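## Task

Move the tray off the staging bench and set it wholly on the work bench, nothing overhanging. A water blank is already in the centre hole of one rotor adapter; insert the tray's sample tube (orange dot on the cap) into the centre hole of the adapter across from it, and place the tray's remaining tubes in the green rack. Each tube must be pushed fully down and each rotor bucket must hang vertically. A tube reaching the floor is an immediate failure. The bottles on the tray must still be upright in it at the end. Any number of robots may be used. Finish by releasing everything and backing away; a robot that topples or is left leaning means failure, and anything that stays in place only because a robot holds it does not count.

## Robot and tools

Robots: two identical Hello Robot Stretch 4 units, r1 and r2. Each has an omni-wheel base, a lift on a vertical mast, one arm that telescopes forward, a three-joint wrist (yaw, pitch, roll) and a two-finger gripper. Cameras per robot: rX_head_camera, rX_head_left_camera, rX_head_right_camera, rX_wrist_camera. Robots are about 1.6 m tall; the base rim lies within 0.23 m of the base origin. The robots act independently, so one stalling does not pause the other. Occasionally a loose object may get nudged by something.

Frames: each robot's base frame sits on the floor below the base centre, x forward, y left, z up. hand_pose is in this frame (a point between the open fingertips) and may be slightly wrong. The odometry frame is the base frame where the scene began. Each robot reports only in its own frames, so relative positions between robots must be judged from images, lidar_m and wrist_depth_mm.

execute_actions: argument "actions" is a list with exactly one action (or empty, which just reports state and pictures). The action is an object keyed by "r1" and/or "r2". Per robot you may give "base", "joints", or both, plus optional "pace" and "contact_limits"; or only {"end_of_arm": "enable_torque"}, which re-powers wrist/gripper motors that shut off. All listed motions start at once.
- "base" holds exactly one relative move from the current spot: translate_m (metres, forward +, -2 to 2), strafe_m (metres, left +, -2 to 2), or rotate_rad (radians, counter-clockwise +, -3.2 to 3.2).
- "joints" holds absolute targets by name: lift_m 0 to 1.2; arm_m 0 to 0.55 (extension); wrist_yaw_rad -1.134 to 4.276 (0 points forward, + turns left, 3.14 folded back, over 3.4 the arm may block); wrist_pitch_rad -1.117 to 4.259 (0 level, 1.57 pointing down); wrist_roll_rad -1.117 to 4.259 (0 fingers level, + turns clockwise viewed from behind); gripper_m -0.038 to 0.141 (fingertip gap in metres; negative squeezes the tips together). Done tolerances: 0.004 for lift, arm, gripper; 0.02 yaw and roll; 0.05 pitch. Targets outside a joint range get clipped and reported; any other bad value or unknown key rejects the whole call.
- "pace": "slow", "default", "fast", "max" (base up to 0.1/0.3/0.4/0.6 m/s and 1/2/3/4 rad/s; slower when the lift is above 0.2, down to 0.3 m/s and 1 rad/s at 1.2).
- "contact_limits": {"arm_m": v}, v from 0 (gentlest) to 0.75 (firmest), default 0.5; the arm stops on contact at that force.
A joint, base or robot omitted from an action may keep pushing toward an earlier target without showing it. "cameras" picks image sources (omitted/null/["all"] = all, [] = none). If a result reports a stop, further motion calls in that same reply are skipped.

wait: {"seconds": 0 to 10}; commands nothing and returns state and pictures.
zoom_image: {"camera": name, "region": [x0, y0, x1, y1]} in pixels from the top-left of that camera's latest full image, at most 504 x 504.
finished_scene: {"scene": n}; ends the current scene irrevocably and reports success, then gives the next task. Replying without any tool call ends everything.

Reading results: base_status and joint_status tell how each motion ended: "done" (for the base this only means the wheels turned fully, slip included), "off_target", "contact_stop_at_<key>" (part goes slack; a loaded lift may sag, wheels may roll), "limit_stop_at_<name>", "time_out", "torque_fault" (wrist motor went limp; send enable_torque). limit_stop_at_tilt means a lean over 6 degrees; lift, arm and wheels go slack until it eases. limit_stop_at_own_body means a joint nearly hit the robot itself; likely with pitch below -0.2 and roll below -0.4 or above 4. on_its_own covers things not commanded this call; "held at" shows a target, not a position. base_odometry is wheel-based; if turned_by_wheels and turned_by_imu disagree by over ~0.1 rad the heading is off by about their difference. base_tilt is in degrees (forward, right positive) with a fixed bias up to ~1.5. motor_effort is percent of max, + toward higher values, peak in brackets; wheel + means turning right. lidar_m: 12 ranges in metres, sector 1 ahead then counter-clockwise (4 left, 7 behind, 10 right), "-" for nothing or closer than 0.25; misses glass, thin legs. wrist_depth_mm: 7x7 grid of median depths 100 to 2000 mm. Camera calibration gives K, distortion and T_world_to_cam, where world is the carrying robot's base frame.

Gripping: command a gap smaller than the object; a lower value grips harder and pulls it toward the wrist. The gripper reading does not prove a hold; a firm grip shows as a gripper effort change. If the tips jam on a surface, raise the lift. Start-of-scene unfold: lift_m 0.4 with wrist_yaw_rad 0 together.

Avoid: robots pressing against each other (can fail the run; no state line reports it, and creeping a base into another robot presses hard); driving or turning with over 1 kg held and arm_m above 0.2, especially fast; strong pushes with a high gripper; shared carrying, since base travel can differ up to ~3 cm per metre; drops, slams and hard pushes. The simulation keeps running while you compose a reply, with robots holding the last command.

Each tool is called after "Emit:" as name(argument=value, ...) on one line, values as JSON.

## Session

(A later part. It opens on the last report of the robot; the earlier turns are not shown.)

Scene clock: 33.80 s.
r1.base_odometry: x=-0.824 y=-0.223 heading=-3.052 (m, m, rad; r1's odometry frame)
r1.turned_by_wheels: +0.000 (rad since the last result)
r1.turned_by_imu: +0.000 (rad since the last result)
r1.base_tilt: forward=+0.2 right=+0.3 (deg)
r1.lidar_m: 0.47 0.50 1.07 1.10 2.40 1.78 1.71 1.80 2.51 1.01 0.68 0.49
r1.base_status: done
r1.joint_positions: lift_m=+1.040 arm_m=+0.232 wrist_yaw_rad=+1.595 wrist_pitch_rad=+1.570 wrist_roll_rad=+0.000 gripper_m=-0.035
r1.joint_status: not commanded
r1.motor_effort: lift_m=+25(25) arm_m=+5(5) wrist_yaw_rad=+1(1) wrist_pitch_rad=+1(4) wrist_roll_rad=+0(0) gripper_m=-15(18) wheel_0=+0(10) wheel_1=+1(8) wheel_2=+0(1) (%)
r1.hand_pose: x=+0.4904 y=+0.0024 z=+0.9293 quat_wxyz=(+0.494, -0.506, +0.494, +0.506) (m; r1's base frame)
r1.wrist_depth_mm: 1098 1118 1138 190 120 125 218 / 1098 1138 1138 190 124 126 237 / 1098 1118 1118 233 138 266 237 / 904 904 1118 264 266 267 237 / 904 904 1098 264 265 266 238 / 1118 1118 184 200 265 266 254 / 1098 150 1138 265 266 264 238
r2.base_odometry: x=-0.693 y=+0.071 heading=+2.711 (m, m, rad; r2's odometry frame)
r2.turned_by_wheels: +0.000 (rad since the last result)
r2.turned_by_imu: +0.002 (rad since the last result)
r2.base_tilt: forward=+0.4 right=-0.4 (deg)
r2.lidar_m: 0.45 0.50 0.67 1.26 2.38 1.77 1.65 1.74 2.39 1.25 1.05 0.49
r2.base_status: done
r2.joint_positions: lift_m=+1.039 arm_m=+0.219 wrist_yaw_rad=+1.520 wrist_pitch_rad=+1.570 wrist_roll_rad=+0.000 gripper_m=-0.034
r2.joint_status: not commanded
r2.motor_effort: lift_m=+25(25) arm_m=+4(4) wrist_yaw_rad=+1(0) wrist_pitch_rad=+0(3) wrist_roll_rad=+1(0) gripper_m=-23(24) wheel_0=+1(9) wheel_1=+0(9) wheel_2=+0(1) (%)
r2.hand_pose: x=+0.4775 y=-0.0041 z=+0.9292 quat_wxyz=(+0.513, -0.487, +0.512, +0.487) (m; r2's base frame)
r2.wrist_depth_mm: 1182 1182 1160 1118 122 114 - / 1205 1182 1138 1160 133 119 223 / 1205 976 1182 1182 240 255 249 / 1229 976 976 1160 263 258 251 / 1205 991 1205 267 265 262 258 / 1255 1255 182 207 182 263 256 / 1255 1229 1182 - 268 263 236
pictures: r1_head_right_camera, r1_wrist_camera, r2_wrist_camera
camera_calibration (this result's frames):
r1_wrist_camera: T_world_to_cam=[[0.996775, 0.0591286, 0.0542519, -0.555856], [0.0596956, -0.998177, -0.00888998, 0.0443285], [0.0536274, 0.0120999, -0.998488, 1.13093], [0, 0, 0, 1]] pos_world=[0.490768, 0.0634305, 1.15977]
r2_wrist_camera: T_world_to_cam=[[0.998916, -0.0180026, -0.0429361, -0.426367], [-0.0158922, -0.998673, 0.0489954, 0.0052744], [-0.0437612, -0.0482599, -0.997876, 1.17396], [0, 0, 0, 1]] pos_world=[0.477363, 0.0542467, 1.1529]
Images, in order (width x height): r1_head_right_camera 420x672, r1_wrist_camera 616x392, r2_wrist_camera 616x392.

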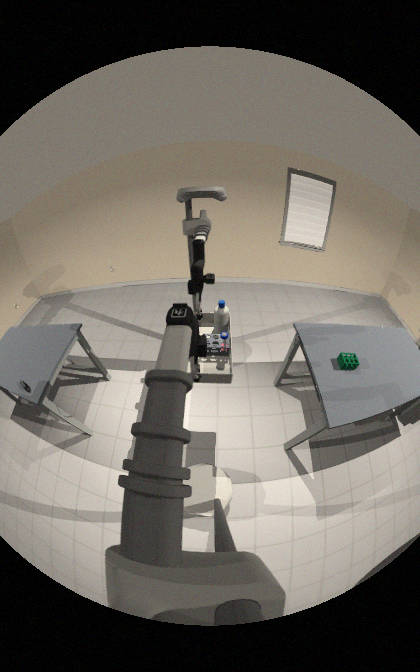

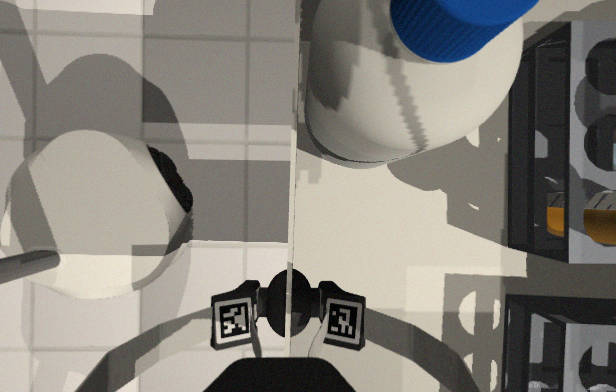

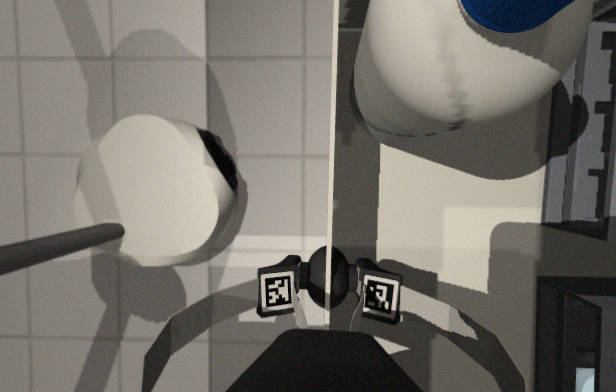

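Emit:
execute_actions(actions=[{"r1":{"base":{"strafe_m":-1.4}},"r2":{"base":{"strafe_m":1.4}}}], cameras=["r1_wrist_camera","r2_wrist_camera","r1_head_right_camera"])

Emit:
execute_actions(actions=[{"r1":{"joints":{"lift_m":0.922}},"r2":{"joints":{"lift_m":0.922}}}], cameras=[])

Emit:
execute_actions(actions=[{"r1":{"joints":{"gripper_m":0.05}},"r2":{"joints":{"gripper_m":0.05}}}], cameras=[])

Emit:
execute_actions(actions=[{"r1":{"joints":{"lift_m":1.12},"pace":"fast"},"r2":{"joints":{"lift_m":1.12},"pace":"fast"}}], cameras=["r1_wrist_camera","r2_wrist_camera"])

Scene clock: 41.07 s.
r1.base_odometry: x=-0.949 y=+1.171 heading=-3.052 (m, m, rad; r1's odometry frame)
r1.turned_by_wheels: +0.000 (rad since the last result)
r1.turned_by_imu: +0.000 (rad since the last result)
r1.base_tilt: forward=+0.1 right=+0.4 (deg)
r1.lidar_m: 0.25 0.25 0.36 2.44 2.44 1.80 1.73 1.82 2.53 0.92 0.35 0.26
r1.base_status: done
r1.joint_positions: lift_m=+1.040 arm_m=+0.232 wrist_yaw_rad=+1.595 wrist_pitch_rad=+1.570 wrist_roll_rad=+0.000 gripper_m=-0.035
r1.joint_status: not commanded
r1.motor_effort: lift_m=+25(25) arm_m=+5(5) wrist_yaw_rad=+1(1) wrist_pitch_rad=+1(4) wrist_roll_rad=+0(1) gripper_m=-16(19) wheel_0=+0(11) wheel_1=+2(13) wheel_2=-1(1) (%)
r1.hand_pose: x=+0.4904 y=+0.0023 z=+0.9293 quat_wxyz=(+0.494, -0.506, +0.494, +0.506) (m; r1's base frame)
r1.wrist_depth_mm: 1098 382 382 135 115 128 217 / 1098 379 379 145 123 127 263 / 904 377 382 263 136 265 237 / 904 379 382 265 266 266 224 / 768 379 382 264 265 267 237 / 1118 379 183 197 265 267 241 / 1118 153 382 191 265 264 238
r2.base_odometry: x=-1.278 y=-1.201 heading=+2.711 (m, m, rad; r2's odometry frame)
r2.turned_by_wheels: +0.000 (rad since the last result)
r2.turned_by_imu: +0.003 (rad since the last result)
r2.base_tilt: forward=+0.4 right=-0.4 (deg)
r2.lidar_m: 0.30 0.33 0.46 2.80 2.36 1.72 1.65 1.74 2.40 2.45 0.43 0.30
r2.base_status: done
r2.joint_positions: lift_m=+1.039 arm_m=+0.219 wrist_yaw_rad=+1.520 wrist_pitch_rad=+1.570 wrist_roll_rad=+0.000 gripper_m=-0.034
r2.joint_status: not commanded
r2.motor_effort: lift_m=+25(25) arm_m=+4(4) wrist_yaw_rad=+1(1) wrist_pitch_rad=-1(3) wrist_roll_rad=+1(0) gripper_m=-22(20) wheel_0=+1(7) wheel_1=+1(9) wheel_2=+0(0) (%)
r2.hand_pose: x=+0.4775 y=-0.0042 z=+0.9292 quat_wxyz=(+0.513, -0.487, +0.512, +0.487) (m; r2's base frame)
r2.wrist_depth_mm: 1182 1160 384 379 121 113 115 / 1182 1160 389 382 131 119 223 / 1229 960 394 387 257 256 249 / 1205 991 399 387 262 258 250 / 1229 991 397 266 264 262 259 / 1229 1182 176 211 181 264 253 / 1281 1255 407 - 268 265 235
pictures: r1_head_right_camera, r1_wrist_camera, r2_wrist_camera
camera_calibration (this result's frames):
r1_wrist_camera: T_world_to_cam=[[0.996781, 0.0590279, 0.0542483, -0.555854], [0.0595892, -0.998184, -0.00878694, 0.0442482], [0.0536311, 0.0119913, -0.998489, 1.13094], [0, 0, 0, 1]] pos_world=[0.490775, 0.0634174, 1.15977]
r2_wrist_camera: T_world_to_cam=[[0.998915, -0.017992, -0.0429433, -0.426358], [-0.0158716, -0.998662, 0.0492184, 0.00499069], [-0.0437714, -0.0484834, -0.997864, 1.17395], [0, 0, 0, 1]] pos_world=[0.47736, 0.0542299, 1.15288]
Images, in order (width x height): r1_head_right_camera 420x672, r1_wrist_camera 616x392, r2_wrist_camera 616x392.

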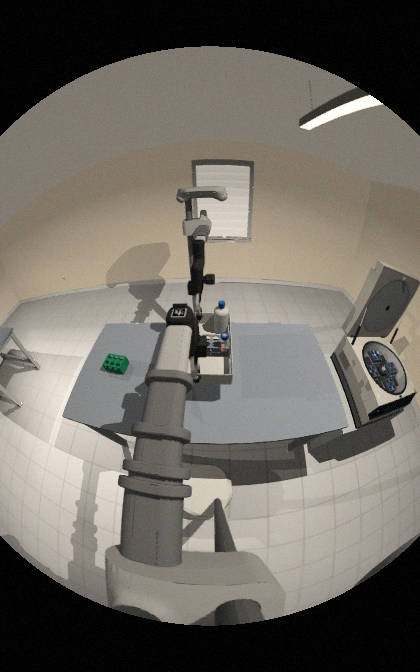

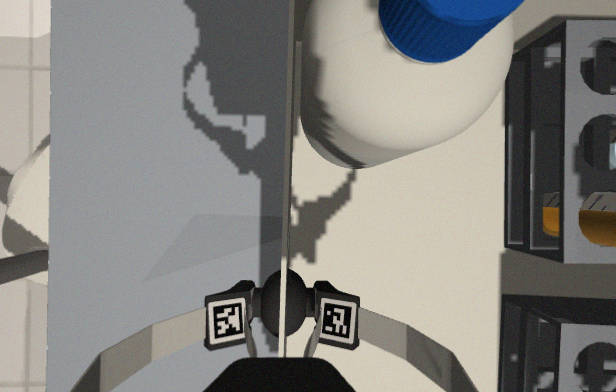

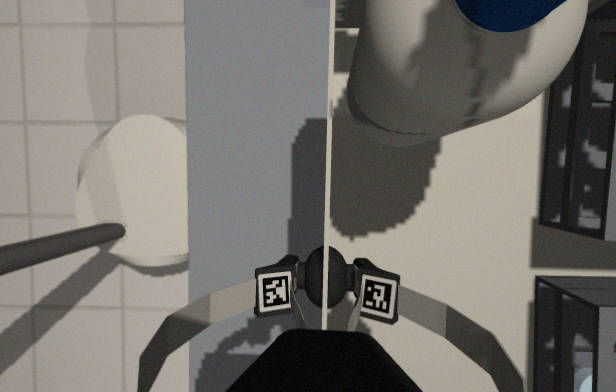

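Scene clock: 42.60 s.
r1.base_odometry: x=-0.949 y=+1.171 heading=-3.052 (m, m, rad; r1's odometry frame)
r1.turned_by_wheels: +0.000 (rad since the last result)
r1.turned_by_imu: +0.000 (rad since the last result)
r1.base_tilt: forward=+0.2 right=+0.4 (deg)
r1.lidar_m: 0.25 0.25 0.36 2.45 2.44 1.80 1.73 1.82 2.50 0.92 0.35 0.26
r1.base_status: not commanded
r1.joint_positions: lift_m=+0.922 arm_m=+0.232 wrist_yaw_rad=+1.595 wrist_pitch_rad=+1.570 wrist_roll_rad=+0.000 gripper_m=-0.035
r1.joint_status: all done
r1.motor_effort: lift_m=+20(22) arm_m=+5(5) wrist_yaw_rad=+1(1) wrist_pitch_rad=+1(1) wrist_roll_rad=+1(0) gripper_m=-13(19) wheel_0=+1(1) wheel_1=+2(2) wheel_2=-1(1) (%)
r1.hand_pose: x=+0.4904 y=+0.0023 z=+0.8117 quat_wxyz=(+0.494, -0.506, +0.494, +0.506) (m; r1's base frame)
r1.wrist_depth_mm: 263 264 266 135 115 128 218 / 263 265 266 145 123 126 263 / 262 265 266 263 136 266 237 / 264 265 266 264 265 266 237 / 264 265 266 264 266 266 238 / 264 264 183 196 266 267 240 / 264 153 267 191 266 263 238
r2.base_odometry: x=-1.278 y=-1.201 heading=+2.711 (m, m, rad; r2's odometry frame)
r2.turned_by_wheels: +0.000 (rad since the last result)
r2.turned_by_imu: +0.001 (rad since the last result)
r2.base_tilt: forward=+0.3 right=-0.5 (deg)
r2.lidar_m: 0.29 0.32 0.49 2.78 2.38 1.69 1.65 1.74 2.34 2.42 0.45 0.32
r2.base_status: not commanded
r2.joint_positions: lift_m=+0.922 arm_m=+0.219 wrist_yaw_rad=+1.520 wrist_pitch_rad=+1.570 wrist_roll_rad=+0.000 gripper_m=-0.034
r2.joint_status: all done
r2.motor_effort: lift_m=+18(24) arm_m=+4(4) wrist_yaw_rad=+1(0) wrist_pitch_rad=+0(0) wrist_roll_rad=+0(0) gripper_m=-22(23) wheel_0=+1(1) wheel_1=+1(1) wheel_2=+0(0) (%)
r2.hand_pose: x=+0.4775 y=-0.0042 z=+0.8117 quat_wxyz=(+0.513, -0.487, +0.512, +0.487) (m; r2's base frame)
r2.wrist_depth_mm: 1060 272 268 264 121 113 115 / 1060 274 268 264 131 119 223 / 1078 276 272 270 256 256 249 / 854 278 274 271 262 257 250 / 854 281 277 266 264 262 257 / 1118 285 176 211 181 263 246 / 1118 286 282 - 267 263 235
pictures: none
No camera images: the call's "cameras" was empty. Leave "cameras" out to get every camera's image.

Scene clock: 44.13 s.
r1.base_odometry: x=-0.949 y=+1.171 heading=-3.052 (m, m, rad; r1's odometry frame)
r1.turned_by_wheels: +0.000 (rad since the last result)
r1.turned_by_imu: +0.000 (rad since the last result)
r1.base_tilt: forward=+0.2 right=+0.3 (deg)
r1.lidar_m: 0.25 0.25 0.36 2.44 2.43 1.79 1.72 1.82 2.50 0.92 0.36 0.25
r1.base_status: not commanded
r1.joint_positions: lift_m=+0.922 arm_m=+0.232 wrist_yaw_rad=+1.595 wrist_pitch_rad=+1.570 wrist_roll_rad=+0.000 gripper_m=+0.050
r1.joint_status: all done
r1.motor_effort: lift_m=+20(20) arm_m=+5(5) wrist_yaw_rad=+1(1) wrist_pitch_rad=+1(1) wrist_roll_rad=+0(0) gripper_m=-3(19) wheel_0=+1(0) wheel_1=+2(2) wheel_2=-1(1) (%)
r1.hand_pose: x=+0.4904 y=+0.0023 z=+0.8117 quat_wxyz=(+0.494, -0.506, +0.494, +0.506) (m; r1's base frame)
r1.wrist_depth_mm: 263 266 267 138 114 206 217 / 264 266 268 143 127 134 243 / 264 267 268 239 140 272 244 / 265 266 268 268 271 272 224 / 265 267 268 268 271 273 244 / 265 267 196 270 271 272 243 / 264 266 270 240 272 268 245
r2.base_odometry: x=-1.278 y=-1.201 heading=+2.711 (m, m, rad; r2's odometry frame)
r2.turned_by_wheels: +0.000 (rad since the last result)
r2.turned_by_imu: +0.001 (rad since the last result)
r2.base_tilt: forward=+0.5 right=-0.4 (deg)
r2.lidar_m: 0.31 0.34 0.47 2.76 2.37 1.70 1.65 1.71 2.40 2.45 0.46 0.32
r2.base_status: not commanded
r2.joint_positions: lift_m=+0.922 arm_m=+0.219 wrist_yaw_rad=+1.520 wrist_pitch_rad=+1.570 wrist_roll_rad=+0.000 gripper_m=+0.050
r2.joint_status: all done
r2.motor_effort: lift_m=+18(18) arm_m=+4(4) wrist_yaw_rad=+1(1) wrist_pitch_rad=-1(0) wrist_roll_rad=+1(0) gripper_m=-4(22) wheel_0=+1(1) wheel_1=+1(1) wheel_2=+0(0) (%)
r2.hand_pose: x=+0.4775 y=-0.0042 z=+0.8117 quat_wxyz=(+0.513, -0.487, +0.512, +0.487) (m; r2's base frame)
r2.wrist_depth_mm: 1078 272 270 265 124 112 174 / 1098 274 271 268 132 124 228 / 1078 278 276 271 250 262 254 / 866 279 277 274 266 264 254 / 878 285 278 273 268 266 264 / 1118 287 198 274 211 268 243 / 1118 287 283 - 273 268 238
pictures: none
No camera images: the call's "cameras" was empty. Leave "cameras" out to get every camera's image.

Scene clock: 45.67 s.
r1.base_odometry: x=-0.949 y=+1.171 heading=-3.052 (m, m, rad; r1's odometry frame)
r1.turned_by_wheels: +0.000 (rad since the last result)
r1.turned_by_imu: +0.000 (rad since the last result)
r1.base_tilt: forward=+0.2 right=+0.4 (deg)
r1.lidar_m: 0.25 0.25 0.37 2.45 2.43 1.80 1.73 1.82 2.52 0.95 0.36 0.25
r1.base_status: not commanded
r1.joint_positions: lift_m=+1.120 arm_m=+0.232 wrist_yaw_rad=+1.595 wrist_pitch_rad=+1.570 wrist_roll_rad=+0.000 gripper_m=+0.050
r1.joint_status: all done
r1.motor_effort: lift_m=+22(24) arm_m=+5(5) wrist_yaw_rad=+1(1) wrist_pitch_rad=+1(1) wrist_roll_rad=+0(0) gripper_m=-7(3) wheel_0=+0(1) wheel_1=+2(2) wheel_2=-1(1) (%)
r1.hand_pose: x=+0.4904 y=+0.0023 z=+1.0095 quat_wxyz=(+0.494, -0.506, +0.494, +0.506) (m; r1's base frame)
r1.wrist_depth_mm: 1182 459 462 466 469 469 473 / 1205 462 462 462 469 477 473 / 1160 459 466 330 439 413 473 / 976 459 462 466 466 413 477 / 976 459 466 462 469 473 477 / 1205 462 197 462 410 442 462 / 1160 459 462 430 410 410 424
r2.base_odometry: x=-1.278 y=-1.201 heading=+2.711 (m, m, rad; r2's odometry frame)
r2.turned_by_wheels: +0.000 (rad since the last result)
r2.turned_by_imu: +0.001 (rad since the last result)
r2.base_tilt: forward=+0.5 right=-0.4 (deg)
r2.lidar_m: 0.31 0.33 0.46 2.78 2.36 1.69 1.65 1.74 2.37 2.43 0.46 0.32
r2.base_status: not commanded
r2.joint_positions: lift_m=+1.120 arm_m=+0.219 wrist_yaw_rad=+1.520 wrist_pitch_rad=+1.570 wrist_roll_rad=+0.000 gripper_m=+0.050
r2.joint_status: all done
r2.motor_effort: lift_m=+21(23) arm_m=+4(4) wrist_yaw_rad=+1(1) wrist_pitch_rad=+1(0) wrist_roll_rad=+0(1) gripper_m=-3(4) wheel_0=+1(1) wheel_1=+1(1) wheel_2=-1(0) (%)
r2.hand_pose: x=+0.4775 y=-0.0042 z=+1.0095 quat_wxyz=(+0.513, -0.487, +0.512, +0.487) (m; r2's base frame)
r2.wrist_depth_mm: 1281 1281 469 459 452 449 442 / 1255 1308 469 462 327 424 399 / 1281 1060 473 469 338 427 449 / 1308 1078 477 473 462 433 455 / 1336 1281 484 480 469 404 455 / 1366 1308 198 477 212 410 439 / 1366 1308 488 - 452 410 462
pictures: r1_wrist_camera, r2_wrist_camera
camera_calibration (this result's frames):
r1_wrist_camera: T_world_to_cam=[[0.996781, 0.059029, 0.0542483, -0.560205], [0.0595903, -0.998184, -0.00878694, 0.0449525], [0.0536311, 0.0119913, -0.998489, 1.21102], [0, 0, 0, 1]] pos_world=[0.490775, 0.0634175, 1.23998]
r2_wrist_camera: T_world_to_cam=[[0.998915, -0.017993, -0.0429433, -0.42291], [-0.0158725, -0.998662, 0.0492184, 0.00103944], [-0.0437715, -0.0484834, -0.997864, 1.25406], [0, 0, 0, 1]] pos_world=[0.47736, 0.0542299, 1.23317]
Images, in order (width x height): r1_wrist_camera 616x392, r2_wrist_camera 616x392.

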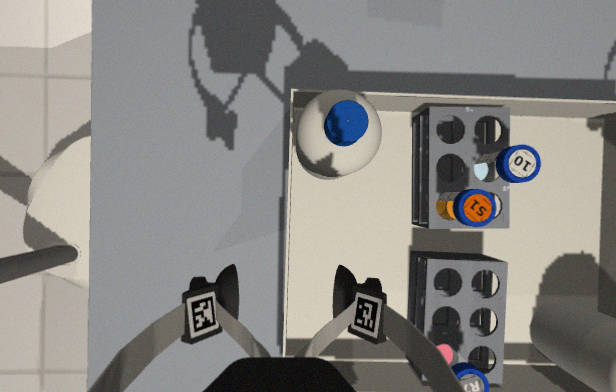

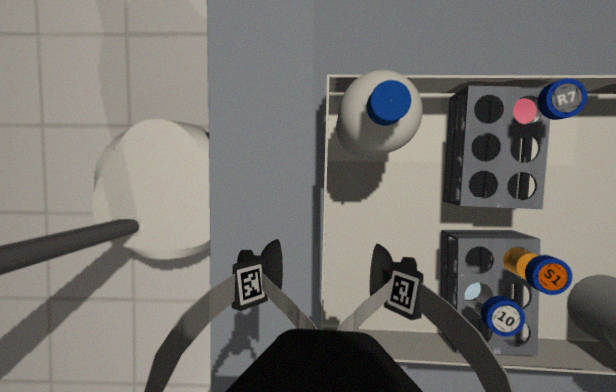

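Emit:
execute_actions(actions=[{"r1":{"base":{"strafe_m":0.057},"joints":{"arm_m":0.398,"lift_m":1.07,"gripper_m":0.055}},"r2":{"base":{"strafe_m":-0.07},"joints":{"arm_m":0.05,"gripper_m":0.06},"pace":"fast"}}], cameras=["r1_wrist_camera"])

Scene clock: 49.13 s.
r1.base_odometry: x=-0.944 y=+1.114 heading=-3.052 (m, m, rad; r1's odometry frame)
r1.turned_by_wheels: +0.000 (rad since the last result)
r1.turned_by_imu: -0.001 (rad since the last result)
r1.base_tilt: forward=+0.2 right=+0.4 (deg)
r1.lidar_m: 0.25 0.26 0.37 2.41 2.44 1.77 1.73 1.82 2.50 0.97 0.34 0.26
r1.base_status: done
r1.joint_positions: lift_m=+1.070 arm_m=+0.397 wrist_yaw_rad=+1.595 wrist_pitch_rad=+1.570 wrist_roll_rad=+0.000 gripper_m=+0.055
r1.joint_status: all done
r1.motor_effort: lift_m=+16(20) arm_m=+6(8) wrist_yaw_rad=+1(1) wrist_pitch_rad=+0(1) wrist_roll_rad=+1(0) gripper_m=-3(5) wheel_0=+2(13) wheel_1=+0(9) wheel_2=+0(1) (%)
r1.hand_pose: x=+0.6551 y=+0.0023 z=+0.9600 quat_wxyz=(+0.494, -0.506, +0.494, +0.506) (m; r1's base frame)
r1.wrist_depth_mm: 404 413 415 415 418 421 430 / 407 410 415 418 418 421 424 / 407 407 413 418 421 424 424 / 410 268 413 355 418 418 430 / 410 377 413 355 418 421 427 / 407 384 198 362 204 421 427 / 410 336 410 357 418 394 427
r2.base_odometry: x=-1.249 y=-1.137 heading=+2.711 (m, m, rad; r2's odometry frame)
r2.turned_by_wheels: +0.000 (rad since the last result)
r2.turned_by_imu: +0.001 (rad since the last result)
r2.base_tilt: forward=+0.4 right=-0.5 (deg)
r2.lidar_m: 0.29 0.33 0.44 1.61 2.39 1.70 1.65 1.72 2.38 2.37 0.44 0.31
r2.base_status: done
r2.joint_positions: lift_m=+1.120 arm_m=+0.051 wrist_yaw_rad=+1.520 wrist_pitch_rad=+1.570 wrist_roll_rad=+0.000 gripper_m=+0.060
r2.joint_status: all done
r2.motor_effort: lift_m=+21(21) arm_m=-5(9) wrist_yaw_rad=+1(0) wrist_pitch_rad=-1(1) wrist_roll_rad=+0(0) gripper_m=-5(2) wheel_0=-1(10) wheel_1=+1(9) wheel_2=+0(0) (%)
r2.hand_pose: x=+0.3092 y=-0.0042 z=+1.0095 quat_wxyz=(+0.513, -0.487, +0.512, +0.487) (m; r2's base frame)
r2.wrist_depth_mm: 1255 1229 1255 1229 455 410 312 / 1308 1281 1229 1229 462 430 442 / 1281 1281 1060 1255 462 455 449 / 1281 1281 1060 1281 469 459 455 / 1336 1308 1060 1281 469 466 459 / 1308 1308 1281 1308 213 473 466 / 1366 1308 1308 - 480 477 473
pictures: r1_wrist_camera
camera_calibration (this result's frames):
r1_wrist_camera: T_world_to_cam=[[0.996777, 0.0591067, 0.0542483, -0.721748], [0.0596681, -0.99818, -0.0087867, 0.0346551], [0.0536302, 0.0119953, -0.998489, 1.15278], [0, 0, 0, 1]] pos_world=[0.65553, 0.0634243, 1.19049]
Images, in order (width x height): r1_wrist_camera 616x392.

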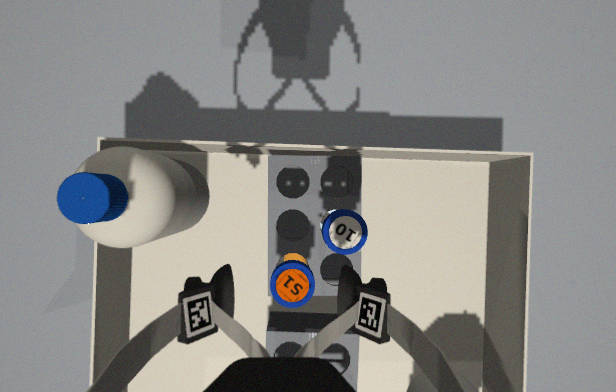

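Emit:
execute_actions(actions=[{"r1":{"base":{"strafe_m":-0.009},"joints":{"arm_m":0.402,"lift_m":0.992}}}], cameras=["r1_wrist_camera"])

Scene clock: 51.40 s.
r1.base_odometry: x=-0.944 y=+1.123 heading=-3.052 (m, m, rad; r1's odometry frame)
r1.turned_by_wheels: +0.000 (rad since the last result)
r1.turned_by_imu: -0.001 (rad since the last result)
r1.base_tilt: forward=+0.2 right=+0.3 (deg)
r1.lidar_m: 0.25 0.26 0.35 2.41 2.42 1.81 1.73 1.80 2.51 0.95 0.36 0.26
r1.base_status: done
r1.joint_positions: lift_m=+0.992 arm_m=+0.401 wrist_yaw_rad=+1.595 wrist_pitch_rad=+1.570 wrist_roll_rad=+0.000 gripper_m=+0.055
r1.joint_status: all done
r1.motor_effort: lift_m=+16(16) arm_m=+6(6) wrist_yaw_rad=+1(1) wrist_pitch_rad=+1(1) wrist_roll_rad=+1(1) gripper_m=-1(4) wheel_0=+0(10) wheel_1=+0(4) wheel_2=+0(0) (%)
r1.hand_pose: x=+0.6591 y=+0.0023 z=+0.8820 quat_wxyz=(+0.494, -0.506, +0.494, +0.506) (m; r1's base frame)
r1.wrist_depth_mm: 332 332 336 338 342 345 347 / 330 334 338 340 343 343 345 / 193 271 334 293 342 342 315 / 189 225 334 278 340 342 310 / 273 332 334 278 340 343 309 / 304 332 198 217 204 345 307 / 307 332 336 279 317 343 304
r2.base_odometry: x=-1.249 y=-1.137 heading=+2.711 (m, m, rad; r2's odometry frame)
r2.turned_by_wheels: +0.000 (rad since the last result)
r2.turned_by_imu: +0.001 (rad since the last result)
r2.base_tilt: forward=+0.3 right=-0.5 (deg)
r2.lidar_m: 0.29 0.32 0.47 1.63 2.38 1.72 1.66 1.72 2.39 2.38 0.47 0.32
r2.base_status: not commanded
r2.joint_positions: lift_m=+1.120 arm_m=+0.051 wrist_yaw_rad=+1.520 wrist_pitch_rad=+1.570 wrist_roll_rad=+0.000 gripper_m=+0.060
r2.joint_status: not commanded
r2.motor_effort: lift_m=+21(21) arm_m=-6(6) wrist_yaw_rad=+1(1) wrist_pitch_rad=-1(0) wrist_roll_rad=+1(1) gripper_m=-3(3) wheel_0=-2(2) wheel_1=+1(1) wheel_2=+0(0) (%)
r2.hand_pose: x=+0.3092 y=-0.0042 z=+1.0095 quat_wxyz=(+0.513, -0.487, +0.512, +0.487) (m; r2's base frame)
r2.wrist_depth_mm: 1308 1255 1229 1229 455 413 309 / 1281 1308 1229 1229 459 430 439 / 1281 1308 1042 1205 462 455 452 / 1308 1308 1078 1255 473 459 455 / 1308 1281 1060 1281 473 466 462 / 1308 1308 1308 1255 213 469 466 / 1336 1308 1308 - 480 473 466
pictures: r1_wrist_camera
camera_calibration (this result's frames):
r1_wrist_camera: T_world_to_cam=[[0.996776, 0.0591167, 0.0542483, -0.721521], [0.0596781, -0.998179, -0.00878658, 0.0337241], [0.0536301, 0.0119957, -0.998489, 1.07467], [0, 0, 0, 1]] pos_world=[0.659548, 0.0634252, 1.11249]
Images, in order (width x height): r1_wrist_camera 616x392.

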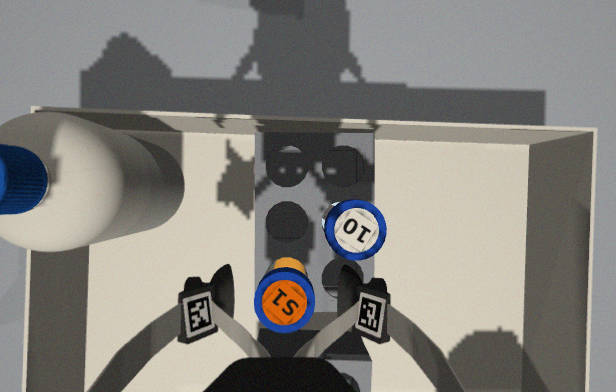

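Emit:
execute_actions(actions=[{"r1":{"joints":{"lift_m":0.995,"gripper_m":0.008}}}], cameras=[])

Emit:
execute_actions(actions=[{"r1":{"joints":{"lift_m":1.1},"pace":"fast"}}], cameras=["r1_wrist_camera"])

Emit:
execute_actions(actions=[{"r1":{"base":{"translate_m":-0.065},"joints":{"lift_m":1.2},"pace":"fast"}}], cameras=[])

Emit:
execute_actions(actions=[{"r1":{"base":{"strafe_m":-1.36},"joints":{"arm_m":0.33},"pace":"fast"},"r2":{"joints":{"arm_m":0.386,"lift_m":1.06},"pace":"slow"}}], cameras=["r1_wrist_camera","r2_wrist_camera"])

Scene clock: 55.17 s.
r1.base_odometry: x=-0.944 y=+1.123 heading=-3.052 (m, m, rad; r1's odometry frame)
r1.turned_by_wheels: +0.000 (rad since the last result)
r1.turned_by_imu: -0.001 (rad since the last result)
r1.base_tilt: forward=+0.2 right=+0.4 (deg)
r1.lidar_m: 0.25 0.26 0.36 2.38 2.44 1.79 1.72 1.80 2.51 0.94 0.36 0.26
r1.base_status: not commanded
r1.joint_positions: lift_m=+0.995 arm_m=+0.401 wrist_yaw_rad=+1.595 wrist_pitch_rad=+1.570 wrist_roll_rad=+0.000 gripper_m=+0.008
r1.joint_status: all done
r1.motor_effort: lift_m=+23(23) arm_m=+6(6) wrist_yaw_rad=+1(1) wrist_pitch_rad=+1(1) wrist_roll_rad=+0(1) gripper_m=-17(13) wheel_0=+0(0) wheel_1=+0(0) wheel_2=+0(0) (%)
r1.hand_pose: x=+0.6591 y=+0.0023 z=+0.8845 quat_wxyz=(+0.494, -0.506, +0.494, +0.506) (m; r1's base frame)
r1.wrist_depth_mm: 334 336 338 340 343 347 349 / 334 336 342 342 343 345 347 / 196 271 336 293 342 345 315 / 191 224 336 281 342 345 310 / 273 336 336 282 343 345 307 / 304 334 202 213 282 345 307 / 306 159 336 287 343 345 304
r2.base_odometry: x=-1.249 y=-1.137 heading=+2.711 (m, m, rad; r2's odometry frame)
r2.turned_by_wheels: +0.000 (rad since the last result)
r2.turned_by_imu: +0.001 (rad since the last result)
r2.base_tilt: forward=+0.2 right=-0.4 (deg)
r2.lidar_m: 0.29 0.30 0.48 1.63 2.40 1.70 1.67 1.75 2.39 2.38 0.45 0.31
r2.base_status: not commanded
r2.joint_positions: lift_m=+1.120 arm_m=+0.051 wrist_yaw_rad=+1.520 wrist_pitch_rad=+1.570 wrist_roll_rad=+0.000 gripper_m=+0.060
r2.joint_status: not commanded
r2.motor_effort: lift_m=+21(21) arm_m=-6(6) wrist_yaw_rad=+1(1) wrist_pitch_rad=-1(0) wrist_roll_rad=+1(0) gripper_m=-2(4) wheel_0=-2(2) wheel_1=+1(1) wheel_2=+0(0) (%)
r2.hand_pose: x=+0.3092 y=-0.0042 z=+1.0095 quat_wxyz=(+0.513, -0.487, +0.512, +0.487) (m; r2's base frame)
r2.wrist_depth_mm: 1229 1281 1229 1205 455 413 309 / 1308 1229 1229 1229 462 427 442 / 1255 1255 1060 1229 466 455 455 / 1308 1336 1042 1229 466 462 455 / 1336 1308 1060 1281 473 462 459 / 1366 1281 1255 1308 214 469 466 / 1366 1336 1308 - 484 477 473
pictures: none
No camera images: the call's "cameras" was empty. Leave "cameras" out to get every camera's image.

Scene clock: 56.37 s.
r1.base_odometry: x=-0.944 y=+1.123 heading=-3.052 (m, m, rad; r1's odometry frame)
r1.turned_by_wheels: +0.000 (rad since the last result)
r1.turned_by_imu: +0.000 (rad since the last result)
r1.base_tilt: forward=+0.2 right=+0.4 (deg)
r1.lidar_m: 0.25 0.26 0.36 2.39 2.45 1.81 1.73 1.82 2.51 0.94 0.36 0.25
r1.base_status: not commanded
r1.joint_positions: lift_m=+1.100 arm_m=+0.401 wrist_yaw_rad=+1.595 wrist_pitch_rad=+1.570 wrist_roll_rad=+0.000 gripper_m=+0.008
r1.joint_status: all done
r1.motor_effort: lift_m=+23(23) arm_m=+6(6) wrist_yaw_rad=+1(1) wrist_pitch_rad=+1(1) wrist_roll_rad=+0(0) gripper_m=-14(15) wheel_0=+0(0) wheel_1=+0(0) wheel_2=+0(0) (%)
r1.hand_pose: x=+0.6592 y=+0.0023 z=+0.9895 quat_wxyz=(+0.494, -0.506, +0.494, +0.506) (m; r1's base frame)
r1.wrist_depth_mm: 436 436 442 445 445 452 455 / 433 439 442 445 449 449 452 / 433 397 442 439 445 452 459 / 436 297 442 384 449 449 459 / 439 439 442 384 449 452 455 / 436 424 201 213 449 452 455 / 439 159 442 384 427 415 455
r2.base_odometry: x=-1.249 y=-1.137 heading=+2.711 (m, m, rad; r2's odometry frame)
r2.turned_by_wheels: +0.000 (rad since the last result)
r2.turned_by_imu: +0.000 (rad since the last result)
r2.base_tilt: forward=+0.2 right=-0.5 (deg)
r2.lidar_m: 0.29 0.33 0.48 1.66 2.37 1.69 1.67 1.72 2.37 2.38 0.46 0.32
r2.base_status: not commanded
r2.joint_positions: lift_m=+1.120 arm_m=+0.051 wrist_yaw_rad=+1.520 wrist_pitch_rad=+1.570 wrist_roll_rad=+0.000 gripper_m=+0.060
r2.joint_status: not commanded
r2.motor_effort: lift_m=+21(21) arm_m=-6(5) wrist_yaw_rad=+1(1) wrist_pitch_rad=-1(1) wrist_roll_rad=+0(0) gripper_m=-3(3) wheel_0=-2(1) wheel_1=+1(1) wheel_2=+0(0) (%)
r2.hand_pose: x=+0.3092 y=-0.0042 z=+1.0095 quat_wxyz=(+0.513, -0.487, +0.512, +0.487) (m; r2's base frame)
r2.wrist_depth_mm: 1255 1229 1229 1229 459 413 310 / 1281 1281 1255 1205 459 430 442 / 1281 1281 1042 1255 459 455 452 / 1281 1281 1042 1255 469 459 455 / 1308 1281 1060 1255 466 466 459 / 1336 1336 1308 1281 213 469 462 / 1336 1308 1336 - 480 477 469
pictures: r1_wrist_camera
camera_calibration (this result's frames):
r1_wrist_camera: T_world_to_cam=[[0.996776, 0.0591167, 0.0542483, -0.727356], [0.0596782, -0.998179, -0.0087867, 0.0346681], [0.05363, 0.0119958, -0.998489, 1.18197], [0, 0, 0, 1]] pos_world=[0.659553, 0.0634252, 1.21995]
Images, in order (width x height): r1_wrist_camera 616x392.

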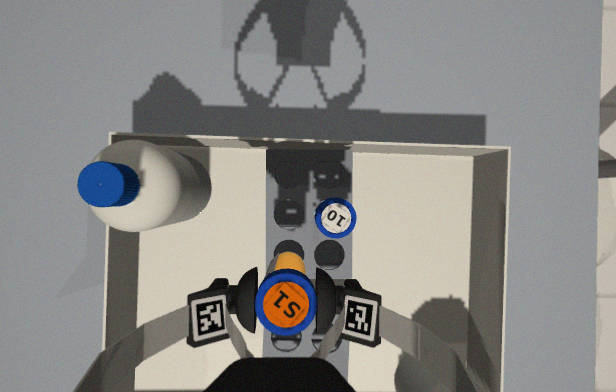

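Scene clock: 57.63 s.
r1.base_odometry: x=-0.880 y=+1.129 heading=-3.052 (m, m, rad; r1's odometry frame)
r1.turned_by_wheels: +0.000 (rad since the last result)
r1.turned_by_imu: +0.000 (rad since the last result)
r1.base_tilt: forward=+0.2 right=+0.3 (deg)
r1.lidar_m: 0.29 0.31 0.44 2.41 2.36 1.74 1.67 1.73 2.41 1.16 0.44 0.31
r1.base_status: done
r1.joint_positions: lift_m=+1.200 arm_m=+0.401 wrist_yaw_rad=+1.595 wrist_pitch_rad=+1.570 wrist_roll_rad=+0.000 gripper_m=+0.008
r1.joint_status: all done
r1.motor_effort: lift_m=+22(26) arm_m=+6(6) wrist_yaw_rad=+1(1) wrist_pitch_rad=+1(1) wrist_roll_rad=+0(0) gripper_m=-17(13) wheel_0=+0(4) wheel_1=+0(3) wheel_2=-2(9) (%)
r1.hand_pose: x=+0.6592 y=+0.0023 z=+1.0895 quat_wxyz=(+0.494, -0.506, +0.494, +0.506) (m; r1's base frame)
r1.wrist_depth_mm: 1255 535 539 544 549 554 554 / 535 535 539 544 549 554 554 / 535 539 544 544 549 554 559 / 535 535 404 539 549 549 559 / 535 535 539 544 544 549 559 / 539 539 202 213 488 549 564 / 539 159 544 496 488 418 559
r2.base_odometry: x=-1.249 y=-1.137 heading=+2.711 (m, m, rad; r2's odometry frame)
r2.turned_by_wheels: +0.000 (rad since the last result)
r2.turned_by_imu: +0.000 (rad since the last result)
r2.base_tilt: forward=+0.1 right=-0.4 (deg)
r2.lidar_m: 0.28 0.33 0.49 1.62 2.40 1.72 1.67 1.74 2.34 2.39 0.46 0.32
r2.base_status: not commanded
r2.joint_positions: lift_m=+1.120 arm_m=+0.051 wrist_yaw_rad=+1.520 wrist_pitch_rad=+1.570 wrist_roll_rad=+0.000 gripper_m=+0.060
r2.joint_status: not commanded
r2.motor_effort: lift_m=+21(21) arm_m=-5(5) wrist_yaw_rad=+1(1) wrist_pitch_rad=+0(0) wrist_roll_rad=+1(0) gripper_m=-5(3) wheel_0=-1(2) wheel_1=+1(1) wheel_2=+0(0) (%)
r2.hand_pose: x=+0.3092 y=-0.0042 z=+1.0095 quat_wxyz=(+0.513, -0.487, +0.512, +0.487) (m; r2's base frame)
r2.wrist_depth_mm: 1229 1229 1229 1205 452 410 310 / 1255 1281 1255 1229 462 427 442 / 1281 1281 1042 1229 459 455 455 / 1308 1255 1042 1229 469 459 452 / 1308 1281 1060 1255 477 462 455 / 1281 1281 1281 1281 213 469 466 / 1366 1308 1336 - 484 477 473
pictures: none
No camera images: the call's "cameras" was empty. Leave "cameras" out to get every camera's image.

Scene clock: 63.50 s.
r1.base_odometry: x=-1.001 y=+2.484 heading=-3.052 (m, m, rad; r1's odometry frame)
r1.turned_by_wheels: +0.000 (rad since the last result)
r1.turned_by_imu: +0.003 (rad since the last result)
r1.base_tilt: forward=+0.2 right=+0.3 (deg)
r1.lidar_m: 0.28 0.30 0.43 1.22 2.36 1.76 1.69 1.77 1.51 1.45 0.42 0.29
r1.base_status: done
r1.joint_positions: lift_m=+1.200 arm_m=+0.331 wrist_yaw_rad=+1.595 wrist_pitch_rad=+1.570 wrist_roll_rad=+0.000 gripper_m=+0.008
r1.joint_status: all done
r1.motor_effort: lift_m=+22(22) arm_m=-6(7) wrist_yaw_rad=+1(1) wrist_pitch_rad=+1(1) wrist_roll_rad=+0(0) gripper_m=-14(13) wheel_0=-1(10) wheel_1=+0(8) wheel_2=+0(1) (%)
r1.hand_pose: x=+0.5894 y=+0.0023 z=+1.0895 quat_wxyz=(+0.494, -0.506, +0.494, +0.506) (m; r1's base frame)
r1.wrist_depth_mm: 1255 492 500 504 508 504 439 / 1255 492 554 603 564 504 436 / 1229 492 559 564 569 508 436 / 1060 530 535 564 539 512 430 / 1078 508 559 559 569 504 430 / 1255 492 202 213 504 512 427 / 1308 158 496 554 504 512 424
r2.base_odometry: x=-1.249 y=-1.137 heading=+2.711 (m, m, rad; r2's odometry frame)
r2.turned_by_wheels: +0.000 (rad since the last result)
r2.turned_by_imu: +0.002 (rad since the last result)
r2.base_tilt: forward=+0.4 right=-0.3 (deg)
r2.lidar_m: 0.28 0.31 0.48 1.61 2.36 1.69 1.66 1.69 2.37 2.40 0.46 0.31
r2.base_status: not commanded
r2.joint_positions: lift_m=+1.060 arm_m=+0.385 wrist_yaw_rad=+1.520 wrist_pitch_rad=+1.570 wrist_roll_rad=+0.000 gripper_m=+0.060
r2.joint_status: all done
r2.motor_effort: lift_m=+15(19) arm_m=+6(9) wrist_yaw_rad=+1(1) wrist_pitch_rad=-1(1) wrist_roll_rad=+0(1) gripper_m=-2(4) wheel_0=-2(2) wheel_1=+1(1) wheel_2=+0(0) (%)
r2.hand_pose: x=+0.6432 y=-0.0042 z=+0.9500 quat_wxyz=(+0.513, -0.487, +0.512, +0.487) (m; r2's base frame)
r2.wrist_depth_mm: 415 338 290 373 343 389 364 / 1205 418 407 399 394 392 368 / 991 418 413 407 399 399 366 / 1008 424 415 404 404 402 377 / 878 424 418 349 402 334 291 / 1281 430 362 353 213 279 254 / 1308 436 430 - 418 413 410
pictures: r1_wrist_camera, r2_wrist_camera
camera_calibration (this result's frames):
r1_wrist_camera: T_world_to_cam=[[0.996774, 0.059152, 0.0542483, -0.663258], [0.0597134, -0.998177, -0.00878658, 0.0396921], [0.0536296, 0.0119976, -0.998489, 1.28563], [0, 0, 0, 1]] pos_world=[0.5898, 0.0634283, 1.32002]
r2_wrist_camera: T_world_to_cam=[[0.998913, -0.0181106, -0.0429433, -0.591006], [-0.0159901, -0.99866, 0.0492184, 0.00666516], [-0.0437772, -0.0484783, -0.997864, 1.20192], [0, 0, 0, 1]] pos_world=[0.643087, 0.0542197, 1.17364]
Images, in order (width x height): r1_wrist_camera 616x392, r2_wrist_camera 616x392.

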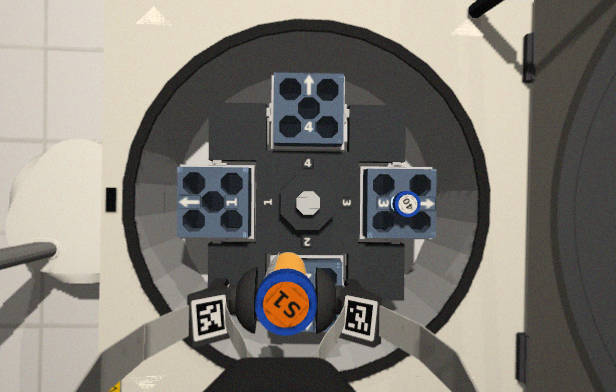

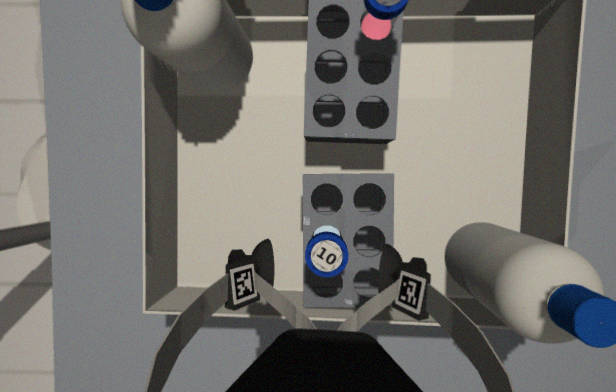

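Emit:
execute_actions(actions=[{"r1":{"base":{"strafe_m":0.046},"joints":{"arm_m":0.227,"lift_m":1.04},"pace":"fast"},"r2":{"base":{"strafe_m":-0.003},"joints":{"lift_m":0.992}}}], cameras=["r1_wrist_camera","r2_wrist_camera"])

Emit:
zoom_image(camera="r1_wrist_camera", region=[180, 150, 400, 350])

Scene clock: 67.43 s.
r1.base_odometry: x=-0.997 y=+2.438 heading=-3.052 (m, m, rad; r1's odometry frame)
r1.turned_by_wheels: +0.000 (rad since the last result)
r1.turned_by_imu: -0.001 (rad since the last result)
r1.base_tilt: forward=+0.2 right=+0.3 (deg)
r1.lidar_m: 0.27 0.28 0.41 1.23 2.36 1.75 1.69 1.77 1.55 1.49 0.40 0.29
r1.base_status: done
r1.joint_positions: lift_m=+1.040 arm_m=+0.228 wrist_yaw_rad=+1.595 wrist_pitch_rad=+1.570 wrist_roll_rad=+0.000 gripper_m=+0.008
r1.joint_status: all done
r1.motor_effort: lift_m=+17(22) arm_m=-6(8) wrist_yaw_rad=+1(1) wrist_pitch_rad=+0(1) wrist_roll_rad=+1(0) gripper_m=-10(12) wheel_0=+0(3) wheel_1=-1(4) wheel_2=+0(1) (%)
r1.hand_pose: x=+0.4864 y=+0.0023 z=+0.9299 quat_wxyz=(+0.494, -0.506, +0.494, +0.506) (m; r1's base frame)
r1.wrist_depth_mm: 1098 1118 340 342 377 362 349 / 1118 1118 340 455 384 445 379 / 1118 904 359 407 384 410 427 / 891 917 433 407 407 410 418 / 891 917 387 377 389 402 387 / 1118 338 201 213 389 413 418 / 1118 159 336 407 384 413 424
r2.base_odometry: x=-1.247 y=-1.134 heading=+2.711 (m, m, rad; r2's odometry frame)
r2.turned_by_wheels: +0.000 (rad since the last result)
r2.turned_by_imu: +0.002 (rad since the last result)
r2.base_tilt: forward=+0.2 right=-0.3 (deg)
r2.lidar_m: 0.29 0.34 0.47 1.65 2.34 1.71 1.63 1.73 2.37 2.39 0.43 0.32
r2.base_status: done
r2.joint_positions: lift_m=+0.992 arm_m=+0.385 wrist_yaw_rad=+1.520 wrist_pitch_rad=+1.570 wrist_roll_rad=+0.000 gripper_m=+0.060
r2.joint_status: all done
r2.motor_effort: lift_m=+15(14) arm_m=+6(6) wrist_yaw_rad=+1(0) wrist_pitch_rad=+0(1) wrist_roll_rad=+1(0) gripper_m=-5(4) wheel_0=+0(6) wheel_1=+1(6) wheel_2=+0(0) (%)
r2.hand_pose: x=+0.6432 y=-0.0042 z=+0.8820 quat_wxyz=(+0.513, -0.487, +0.512, +0.487) (m; r2's base frame)
r2.wrist_depth_mm: 345 253 297 329 298 325 320 / 345 315 340 329 307 327 324 / 351 338 343 340 330 330 327 / 357 343 345 336 309 332 330 / 362 345 345 278 279 329 249 / 364 325 303 222 213 279 216 / 368 364 359 - 291 294 253
pictures: r1_wrist_camera, r2_wrist_camera
camera_calibration (this result's frames):
r1_wrist_camera: T_world_to_cam=[[0.99677, 0.0592223, 0.0542481, -0.551943], [0.0597837, -0.998173, -0.00878277, 0.0444069], [0.0536289, 0.0119975, -0.998489, 1.1318], [0, 0, 0, 1]] pos_world=[0.486808, 0.0634342, 1.16042]
r2_wrist_camera: T_world_to_cam=[[0.998911, -0.0182341, -0.0429433, -0.593953], [-0.0161136, -0.998658, 0.0492185, 0.0100812], [-0.0437832, -0.048473, -0.997864, 1.13406], [0, 0, 0, 1]] pos_world=[0.643122, 0.0542088, 1.10564]
Images, in order (width x height): r1_wrist_camera 616x392, r2_wrist_camera 616x392.

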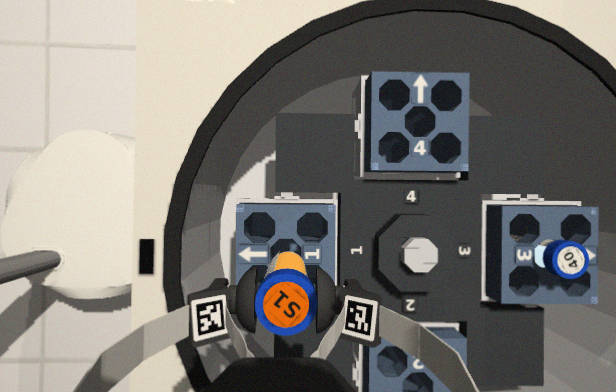

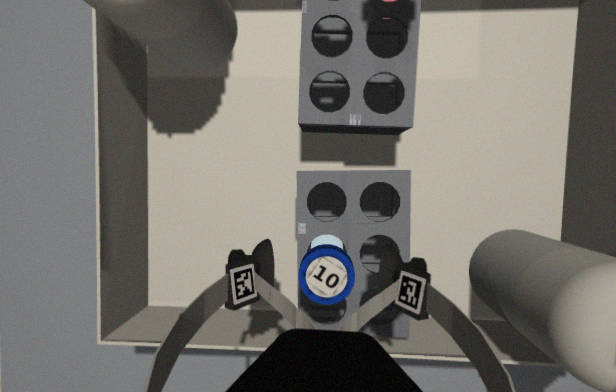

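Region (180, 150, 400, 350) of r1_wrist_camera's 616x392 image, scaled by 2.291; it fills the top 458 rows of this view, and the rest is white.

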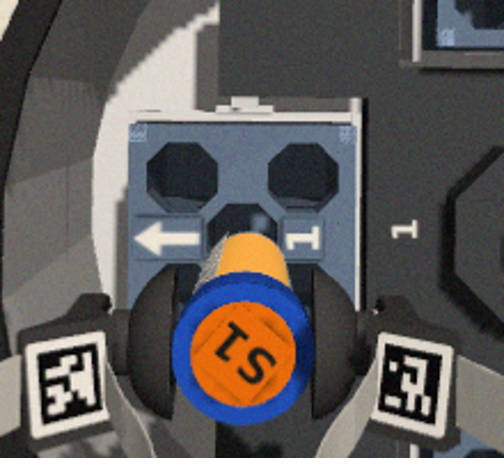

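Emit:
execute_actions(actions=[{"r1":{"base":{"strafe_m":0.001},"joints":{"arm_m":0.2235,"lift_m":0.985}},"r2":{"joints":{"lift_m":0.985,"gripper_m":0.008}}}], cameras=["r1_wrist_camera","r2_wrist_camera"])

Emit:
zoom_image(camera="r1_wrist_camera", region=[180, 150, 400, 350])

Scene clock: 69.80 s.
r1.base_odometry: x=-0.997 y=+2.437 heading=-3.053 (m, m, rad; r1's odometry frame)
r1.turned_by_wheels: +0.000 (rad since the last result)
r1.turned_by_imu: -0.001 (rad since the last result)
r1.base_tilt: forward=+0.2 right=+0.4 (deg)
r1.lidar_m: 0.28 0.30 0.42 1.24 2.35 1.76 1.68 1.76 1.54 1.49 0.41 0.29
r1.base_status: done
r1.joint_positions: lift_m=+0.985 arm_m=+0.225 wrist_yaw_rad=+1.595 wrist_pitch_rad=+1.570 wrist_roll_rad=+0.000 gripper_m=+0.008
r1.joint_status: all done
r1.motor_effort: lift_m=+16(16) arm_m=-6(5) wrist_yaw_rad=+1(1) wrist_pitch_rad=+1(0) wrist_roll_rad=+0(0) gripper_m=-13(11) wheel_0=-1(3) wheel_1=-2(4) wheel_2=+0(3) (%)
r1.hand_pose: x=+0.4829 y=+0.0023 z=+0.8750 quat_wxyz=(+0.494, -0.506, +0.494, +0.506) (m; r1's base frame)
r1.wrist_depth_mm: 1060 285 286 296 370 364 327 / 1060 285 286 418 345 338 377 / 866 285 342 351 342 336 357 / 842 285 392 349 355 357 359 / 854 285 359 325 345 355 338 / 1042 285 202 213 334 357 340 / 1042 158 306 351 336 351 359
r2.base_odometry: x=-1.247 y=-1.134 heading=+2.711 (m, m, rad; r2's odometry frame)
r2.turned_by_wheels: +0.000 (rad since the last result)
r2.turned_by_imu: +0.001 (rad since the last result)
r2.base_tilt: forward=+0.4 right=-0.4 (deg)
r2.lidar_m: 0.29 0.33 0.43 1.62 2.38 1.72 1.64 1.69 2.40 2.35 0.45 0.29
r2.base_status: not commanded
r2.joint_positions: lift_m=+0.985 arm_m=+0.385 wrist_yaw_rad=+1.520 wrist_pitch_rad=+1.570 wrist_roll_rad=+0.000 gripper_m=+0.008
r2.joint_status: all done
r2.motor_effort: lift_m=+15(14) arm_m=+6(6) wrist_yaw_rad=+2(2) wrist_pitch_rad=-2(1) wrist_roll_rad=+0(0) gripper_m=-17(17) wheel_0=+0(1) wheel_1=+1(1) wheel_2=+0(0) (%)
r2.hand_pose: x=+0.6432 y=-0.0042 z=+0.8750 quat_wxyz=(+0.513, -0.487, +0.512, +0.487) (m; r2's base frame)
r2.wrist_depth_mm: 340 253 296 319 291 317 315 / 342 315 332 322 319 319 319 / 347 317 336 327 325 324 320 / 349 317 338 329 300 325 322 / 351 325 342 273 273 327 251 / 355 306 189 207 192 271 216 / 362 355 353 - 290 268 263
pictures: r1_wrist_camera, r2_wrist_camera
camera_calibration (this result's frames):
r1_wrist_camera: T_world_to_cam=[[0.996768, 0.0592617, 0.0542453, -0.545493], [0.0598187, -0.998171, -0.00870152, 0.0440236], [0.0536304, 0.0119183, -0.99849, 1.07711], [0, 0, 0, 1]] pos_world=[0.48333, 0.0634326, 1.10546]
r2_wrist_camera: T_world_to_cam=[[0.998911, -0.0182341, -0.0429433, -0.594255], [-0.0161135, -0.998658, 0.0492184, 0.0104255], [-0.0437831, -0.0484728, -0.997864, 1.12709], [0, 0, 0, 1]] pos_world=[0.643123, 0.0542089, 1.09865]
Images, in order (width x height): r1_wrist_camera 616x392, r2_wrist_camera 616x392.

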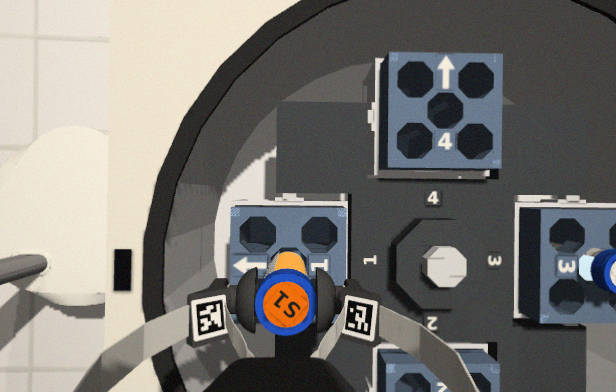

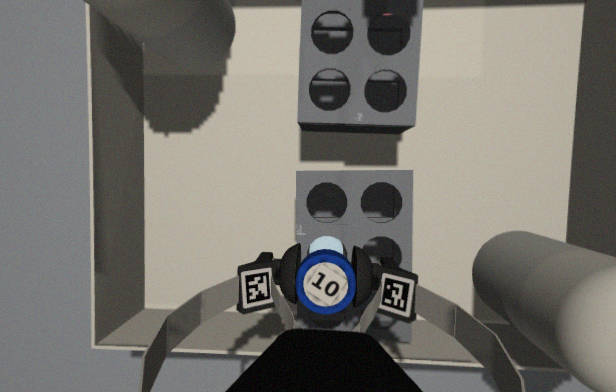

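Region (180, 150, 400, 350) of r1_wrist_camera's 616x392 image, scaled by 2.291; it fills the top 458 rows of this view, and the rest is white.

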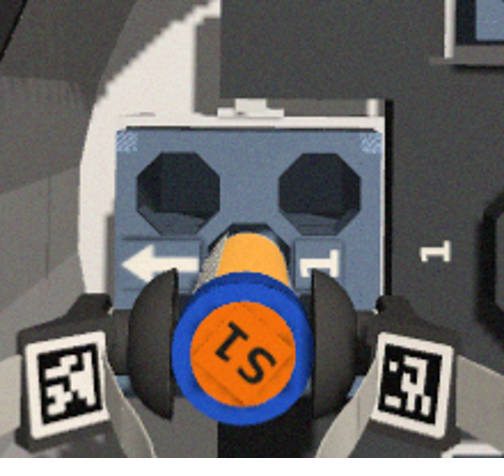

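Emit:
execute_actions(actions=[{"r1":{"base":{"strafe_m":0.0012},"joints":{"lift_m":0.913},"pace":"slow"},"r2":{"joints":{"lift_m":1.12}}}], cameras=["r1_wrist_camera","r2_wrist_camera","r2_head_camera"])

Scene clock: 72.50 s.
r1.base_odometry: x=-0.997 y=+2.436 heading=-3.053 (m, m, rad; r1's odometry frame)
r1.turned_by_wheels: +0.000 (rad since the last result)
r1.turned_by_imu: -0.001 (rad since the last result)
r1.base_tilt: forward=+0.2 right=+0.4 (deg)
r1.lidar_m: 0.28 0.30 0.43 1.25 2.37 1.74 1.68 1.77 1.56 1.49 0.42 0.28
r1.base_status: done
r1.joint_positions: lift_m=+0.913 arm_m=+0.225 wrist_yaw_rad=+1.595 wrist_pitch_rad=+1.570 wrist_roll_rad=+0.000 gripper_m=+0.008
r1.joint_status: all done
r1.motor_effort: lift_m=+16(16) arm_m=-6(7) wrist_yaw_rad=+1(0) wrist_pitch_rad=+1(0) wrist_roll_rad=+0(1) gripper_m=-12(12) wheel_0=+0(5) wheel_1=-1(2) wheel_2=+0(0) (%)
r1.hand_pose: x=+0.4829 y=+0.0023 z=+0.8030 quat_wxyz=(+0.494, -0.506, +0.494, +0.506) (m; r1's base frame)
r1.wrist_depth_mm: 976 214 213 293 322 257 293 / 991 213 260 279 281 259 260 / 778 213 342 279 281 257 267 / 213 213 359 281 281 283 285 / 213 227 332 253 281 263 286 / 213 213 202 213 263 263 285 / 213 159 276 251 281 283 287
r2.base_odometry: x=-1.247 y=-1.134 heading=+2.711 (m, m, rad; r2's odometry frame)
r2.turned_by_wheels: +0.000 (rad since the last result)
r2.turned_by_imu: +0.001 (rad since the last result)
r2.base_tilt: forward=+0.2 right=-0.3 (deg)
r2.lidar_m: 0.30 0.31 0.46 1.66 2.38 1.71 1.66 1.71 2.39 2.39 0.45 0.33
r2.base_status: not commanded
r2.joint_positions: lift_m=+1.120 arm_m=+0.385 wrist_yaw_rad=+1.520 wrist_pitch_rad=+1.570 wrist_roll_rad=+0.000 gripper_m=+0.008
r2.joint_status: all done
r2.motor_effort: lift_m=+21(23) arm_m=+6(6) wrist_yaw_rad=+1(1) wrist_pitch_rad=+0(0) wrist_roll_rad=+0(0) gripper_m=-17(16) wheel_0=+0(1) wheel_1=+1(1) wheel_2=+0(0) (%)
r2.hand_pose: x=+0.6432 y=-0.0042 z=+1.0095 quat_wxyz=(+0.513, -0.487, +0.512, +0.487) (m; r2's base frame)
r2.wrist_depth_mm: 1229 466 325 407 397 421 445 / 1308 473 427 459 455 449 445 / 1281 477 469 462 459 459 449 / 1078 484 473 462 462 455 459 / 1336 488 484 294 449 334 459 / 1336 496 189 208 191 330 462 / 1336 496 492 - 477 469 466
pictures: r1_wrist_camera, r2_head_camera, r2_wrist_camera
camera_calibration (this result's frames):
r1_wrist_camera: T_world_to_cam=[[0.996768, 0.0592616, 0.0542453, -0.541586], [0.0598186, -0.998171, -0.00870152, 0.0433974], [0.0536304, 0.0119183, -0.99849, 1.00523], [0, 0, 0, 1]] pos_world=[0.483328, 0.0634326, 1.03347]
r2_wrist_camera: T_world_to_cam=[[0.998911, -0.0182342, -0.0429433, -0.588483], [-0.0161137, -0.998658, 0.0492183, 0.00380717], [-0.0437832, -0.0484727, -0.997864, 1.26127], [0, 0, 0, 1]] pos_world=[0.643126, 0.0542089, 1.23312]
Images, in order (width x height): r1_wrist_camera 616x392, r2_head_camera 420x560, r2_wrist_camera 616x392.

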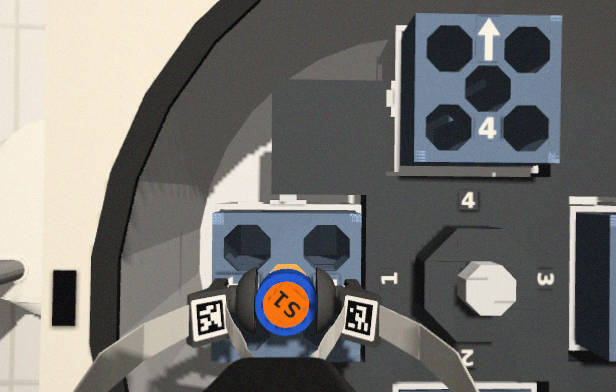

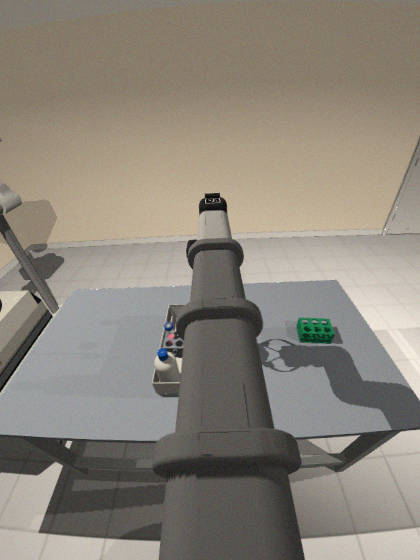

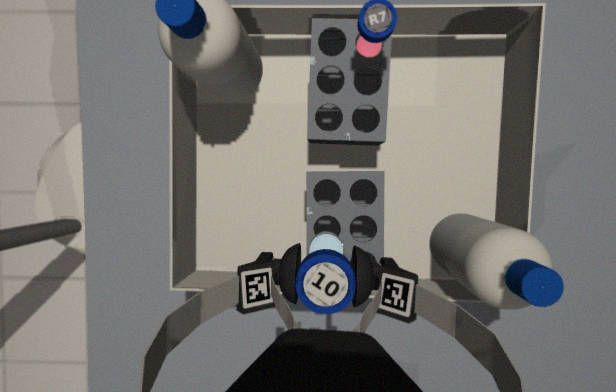

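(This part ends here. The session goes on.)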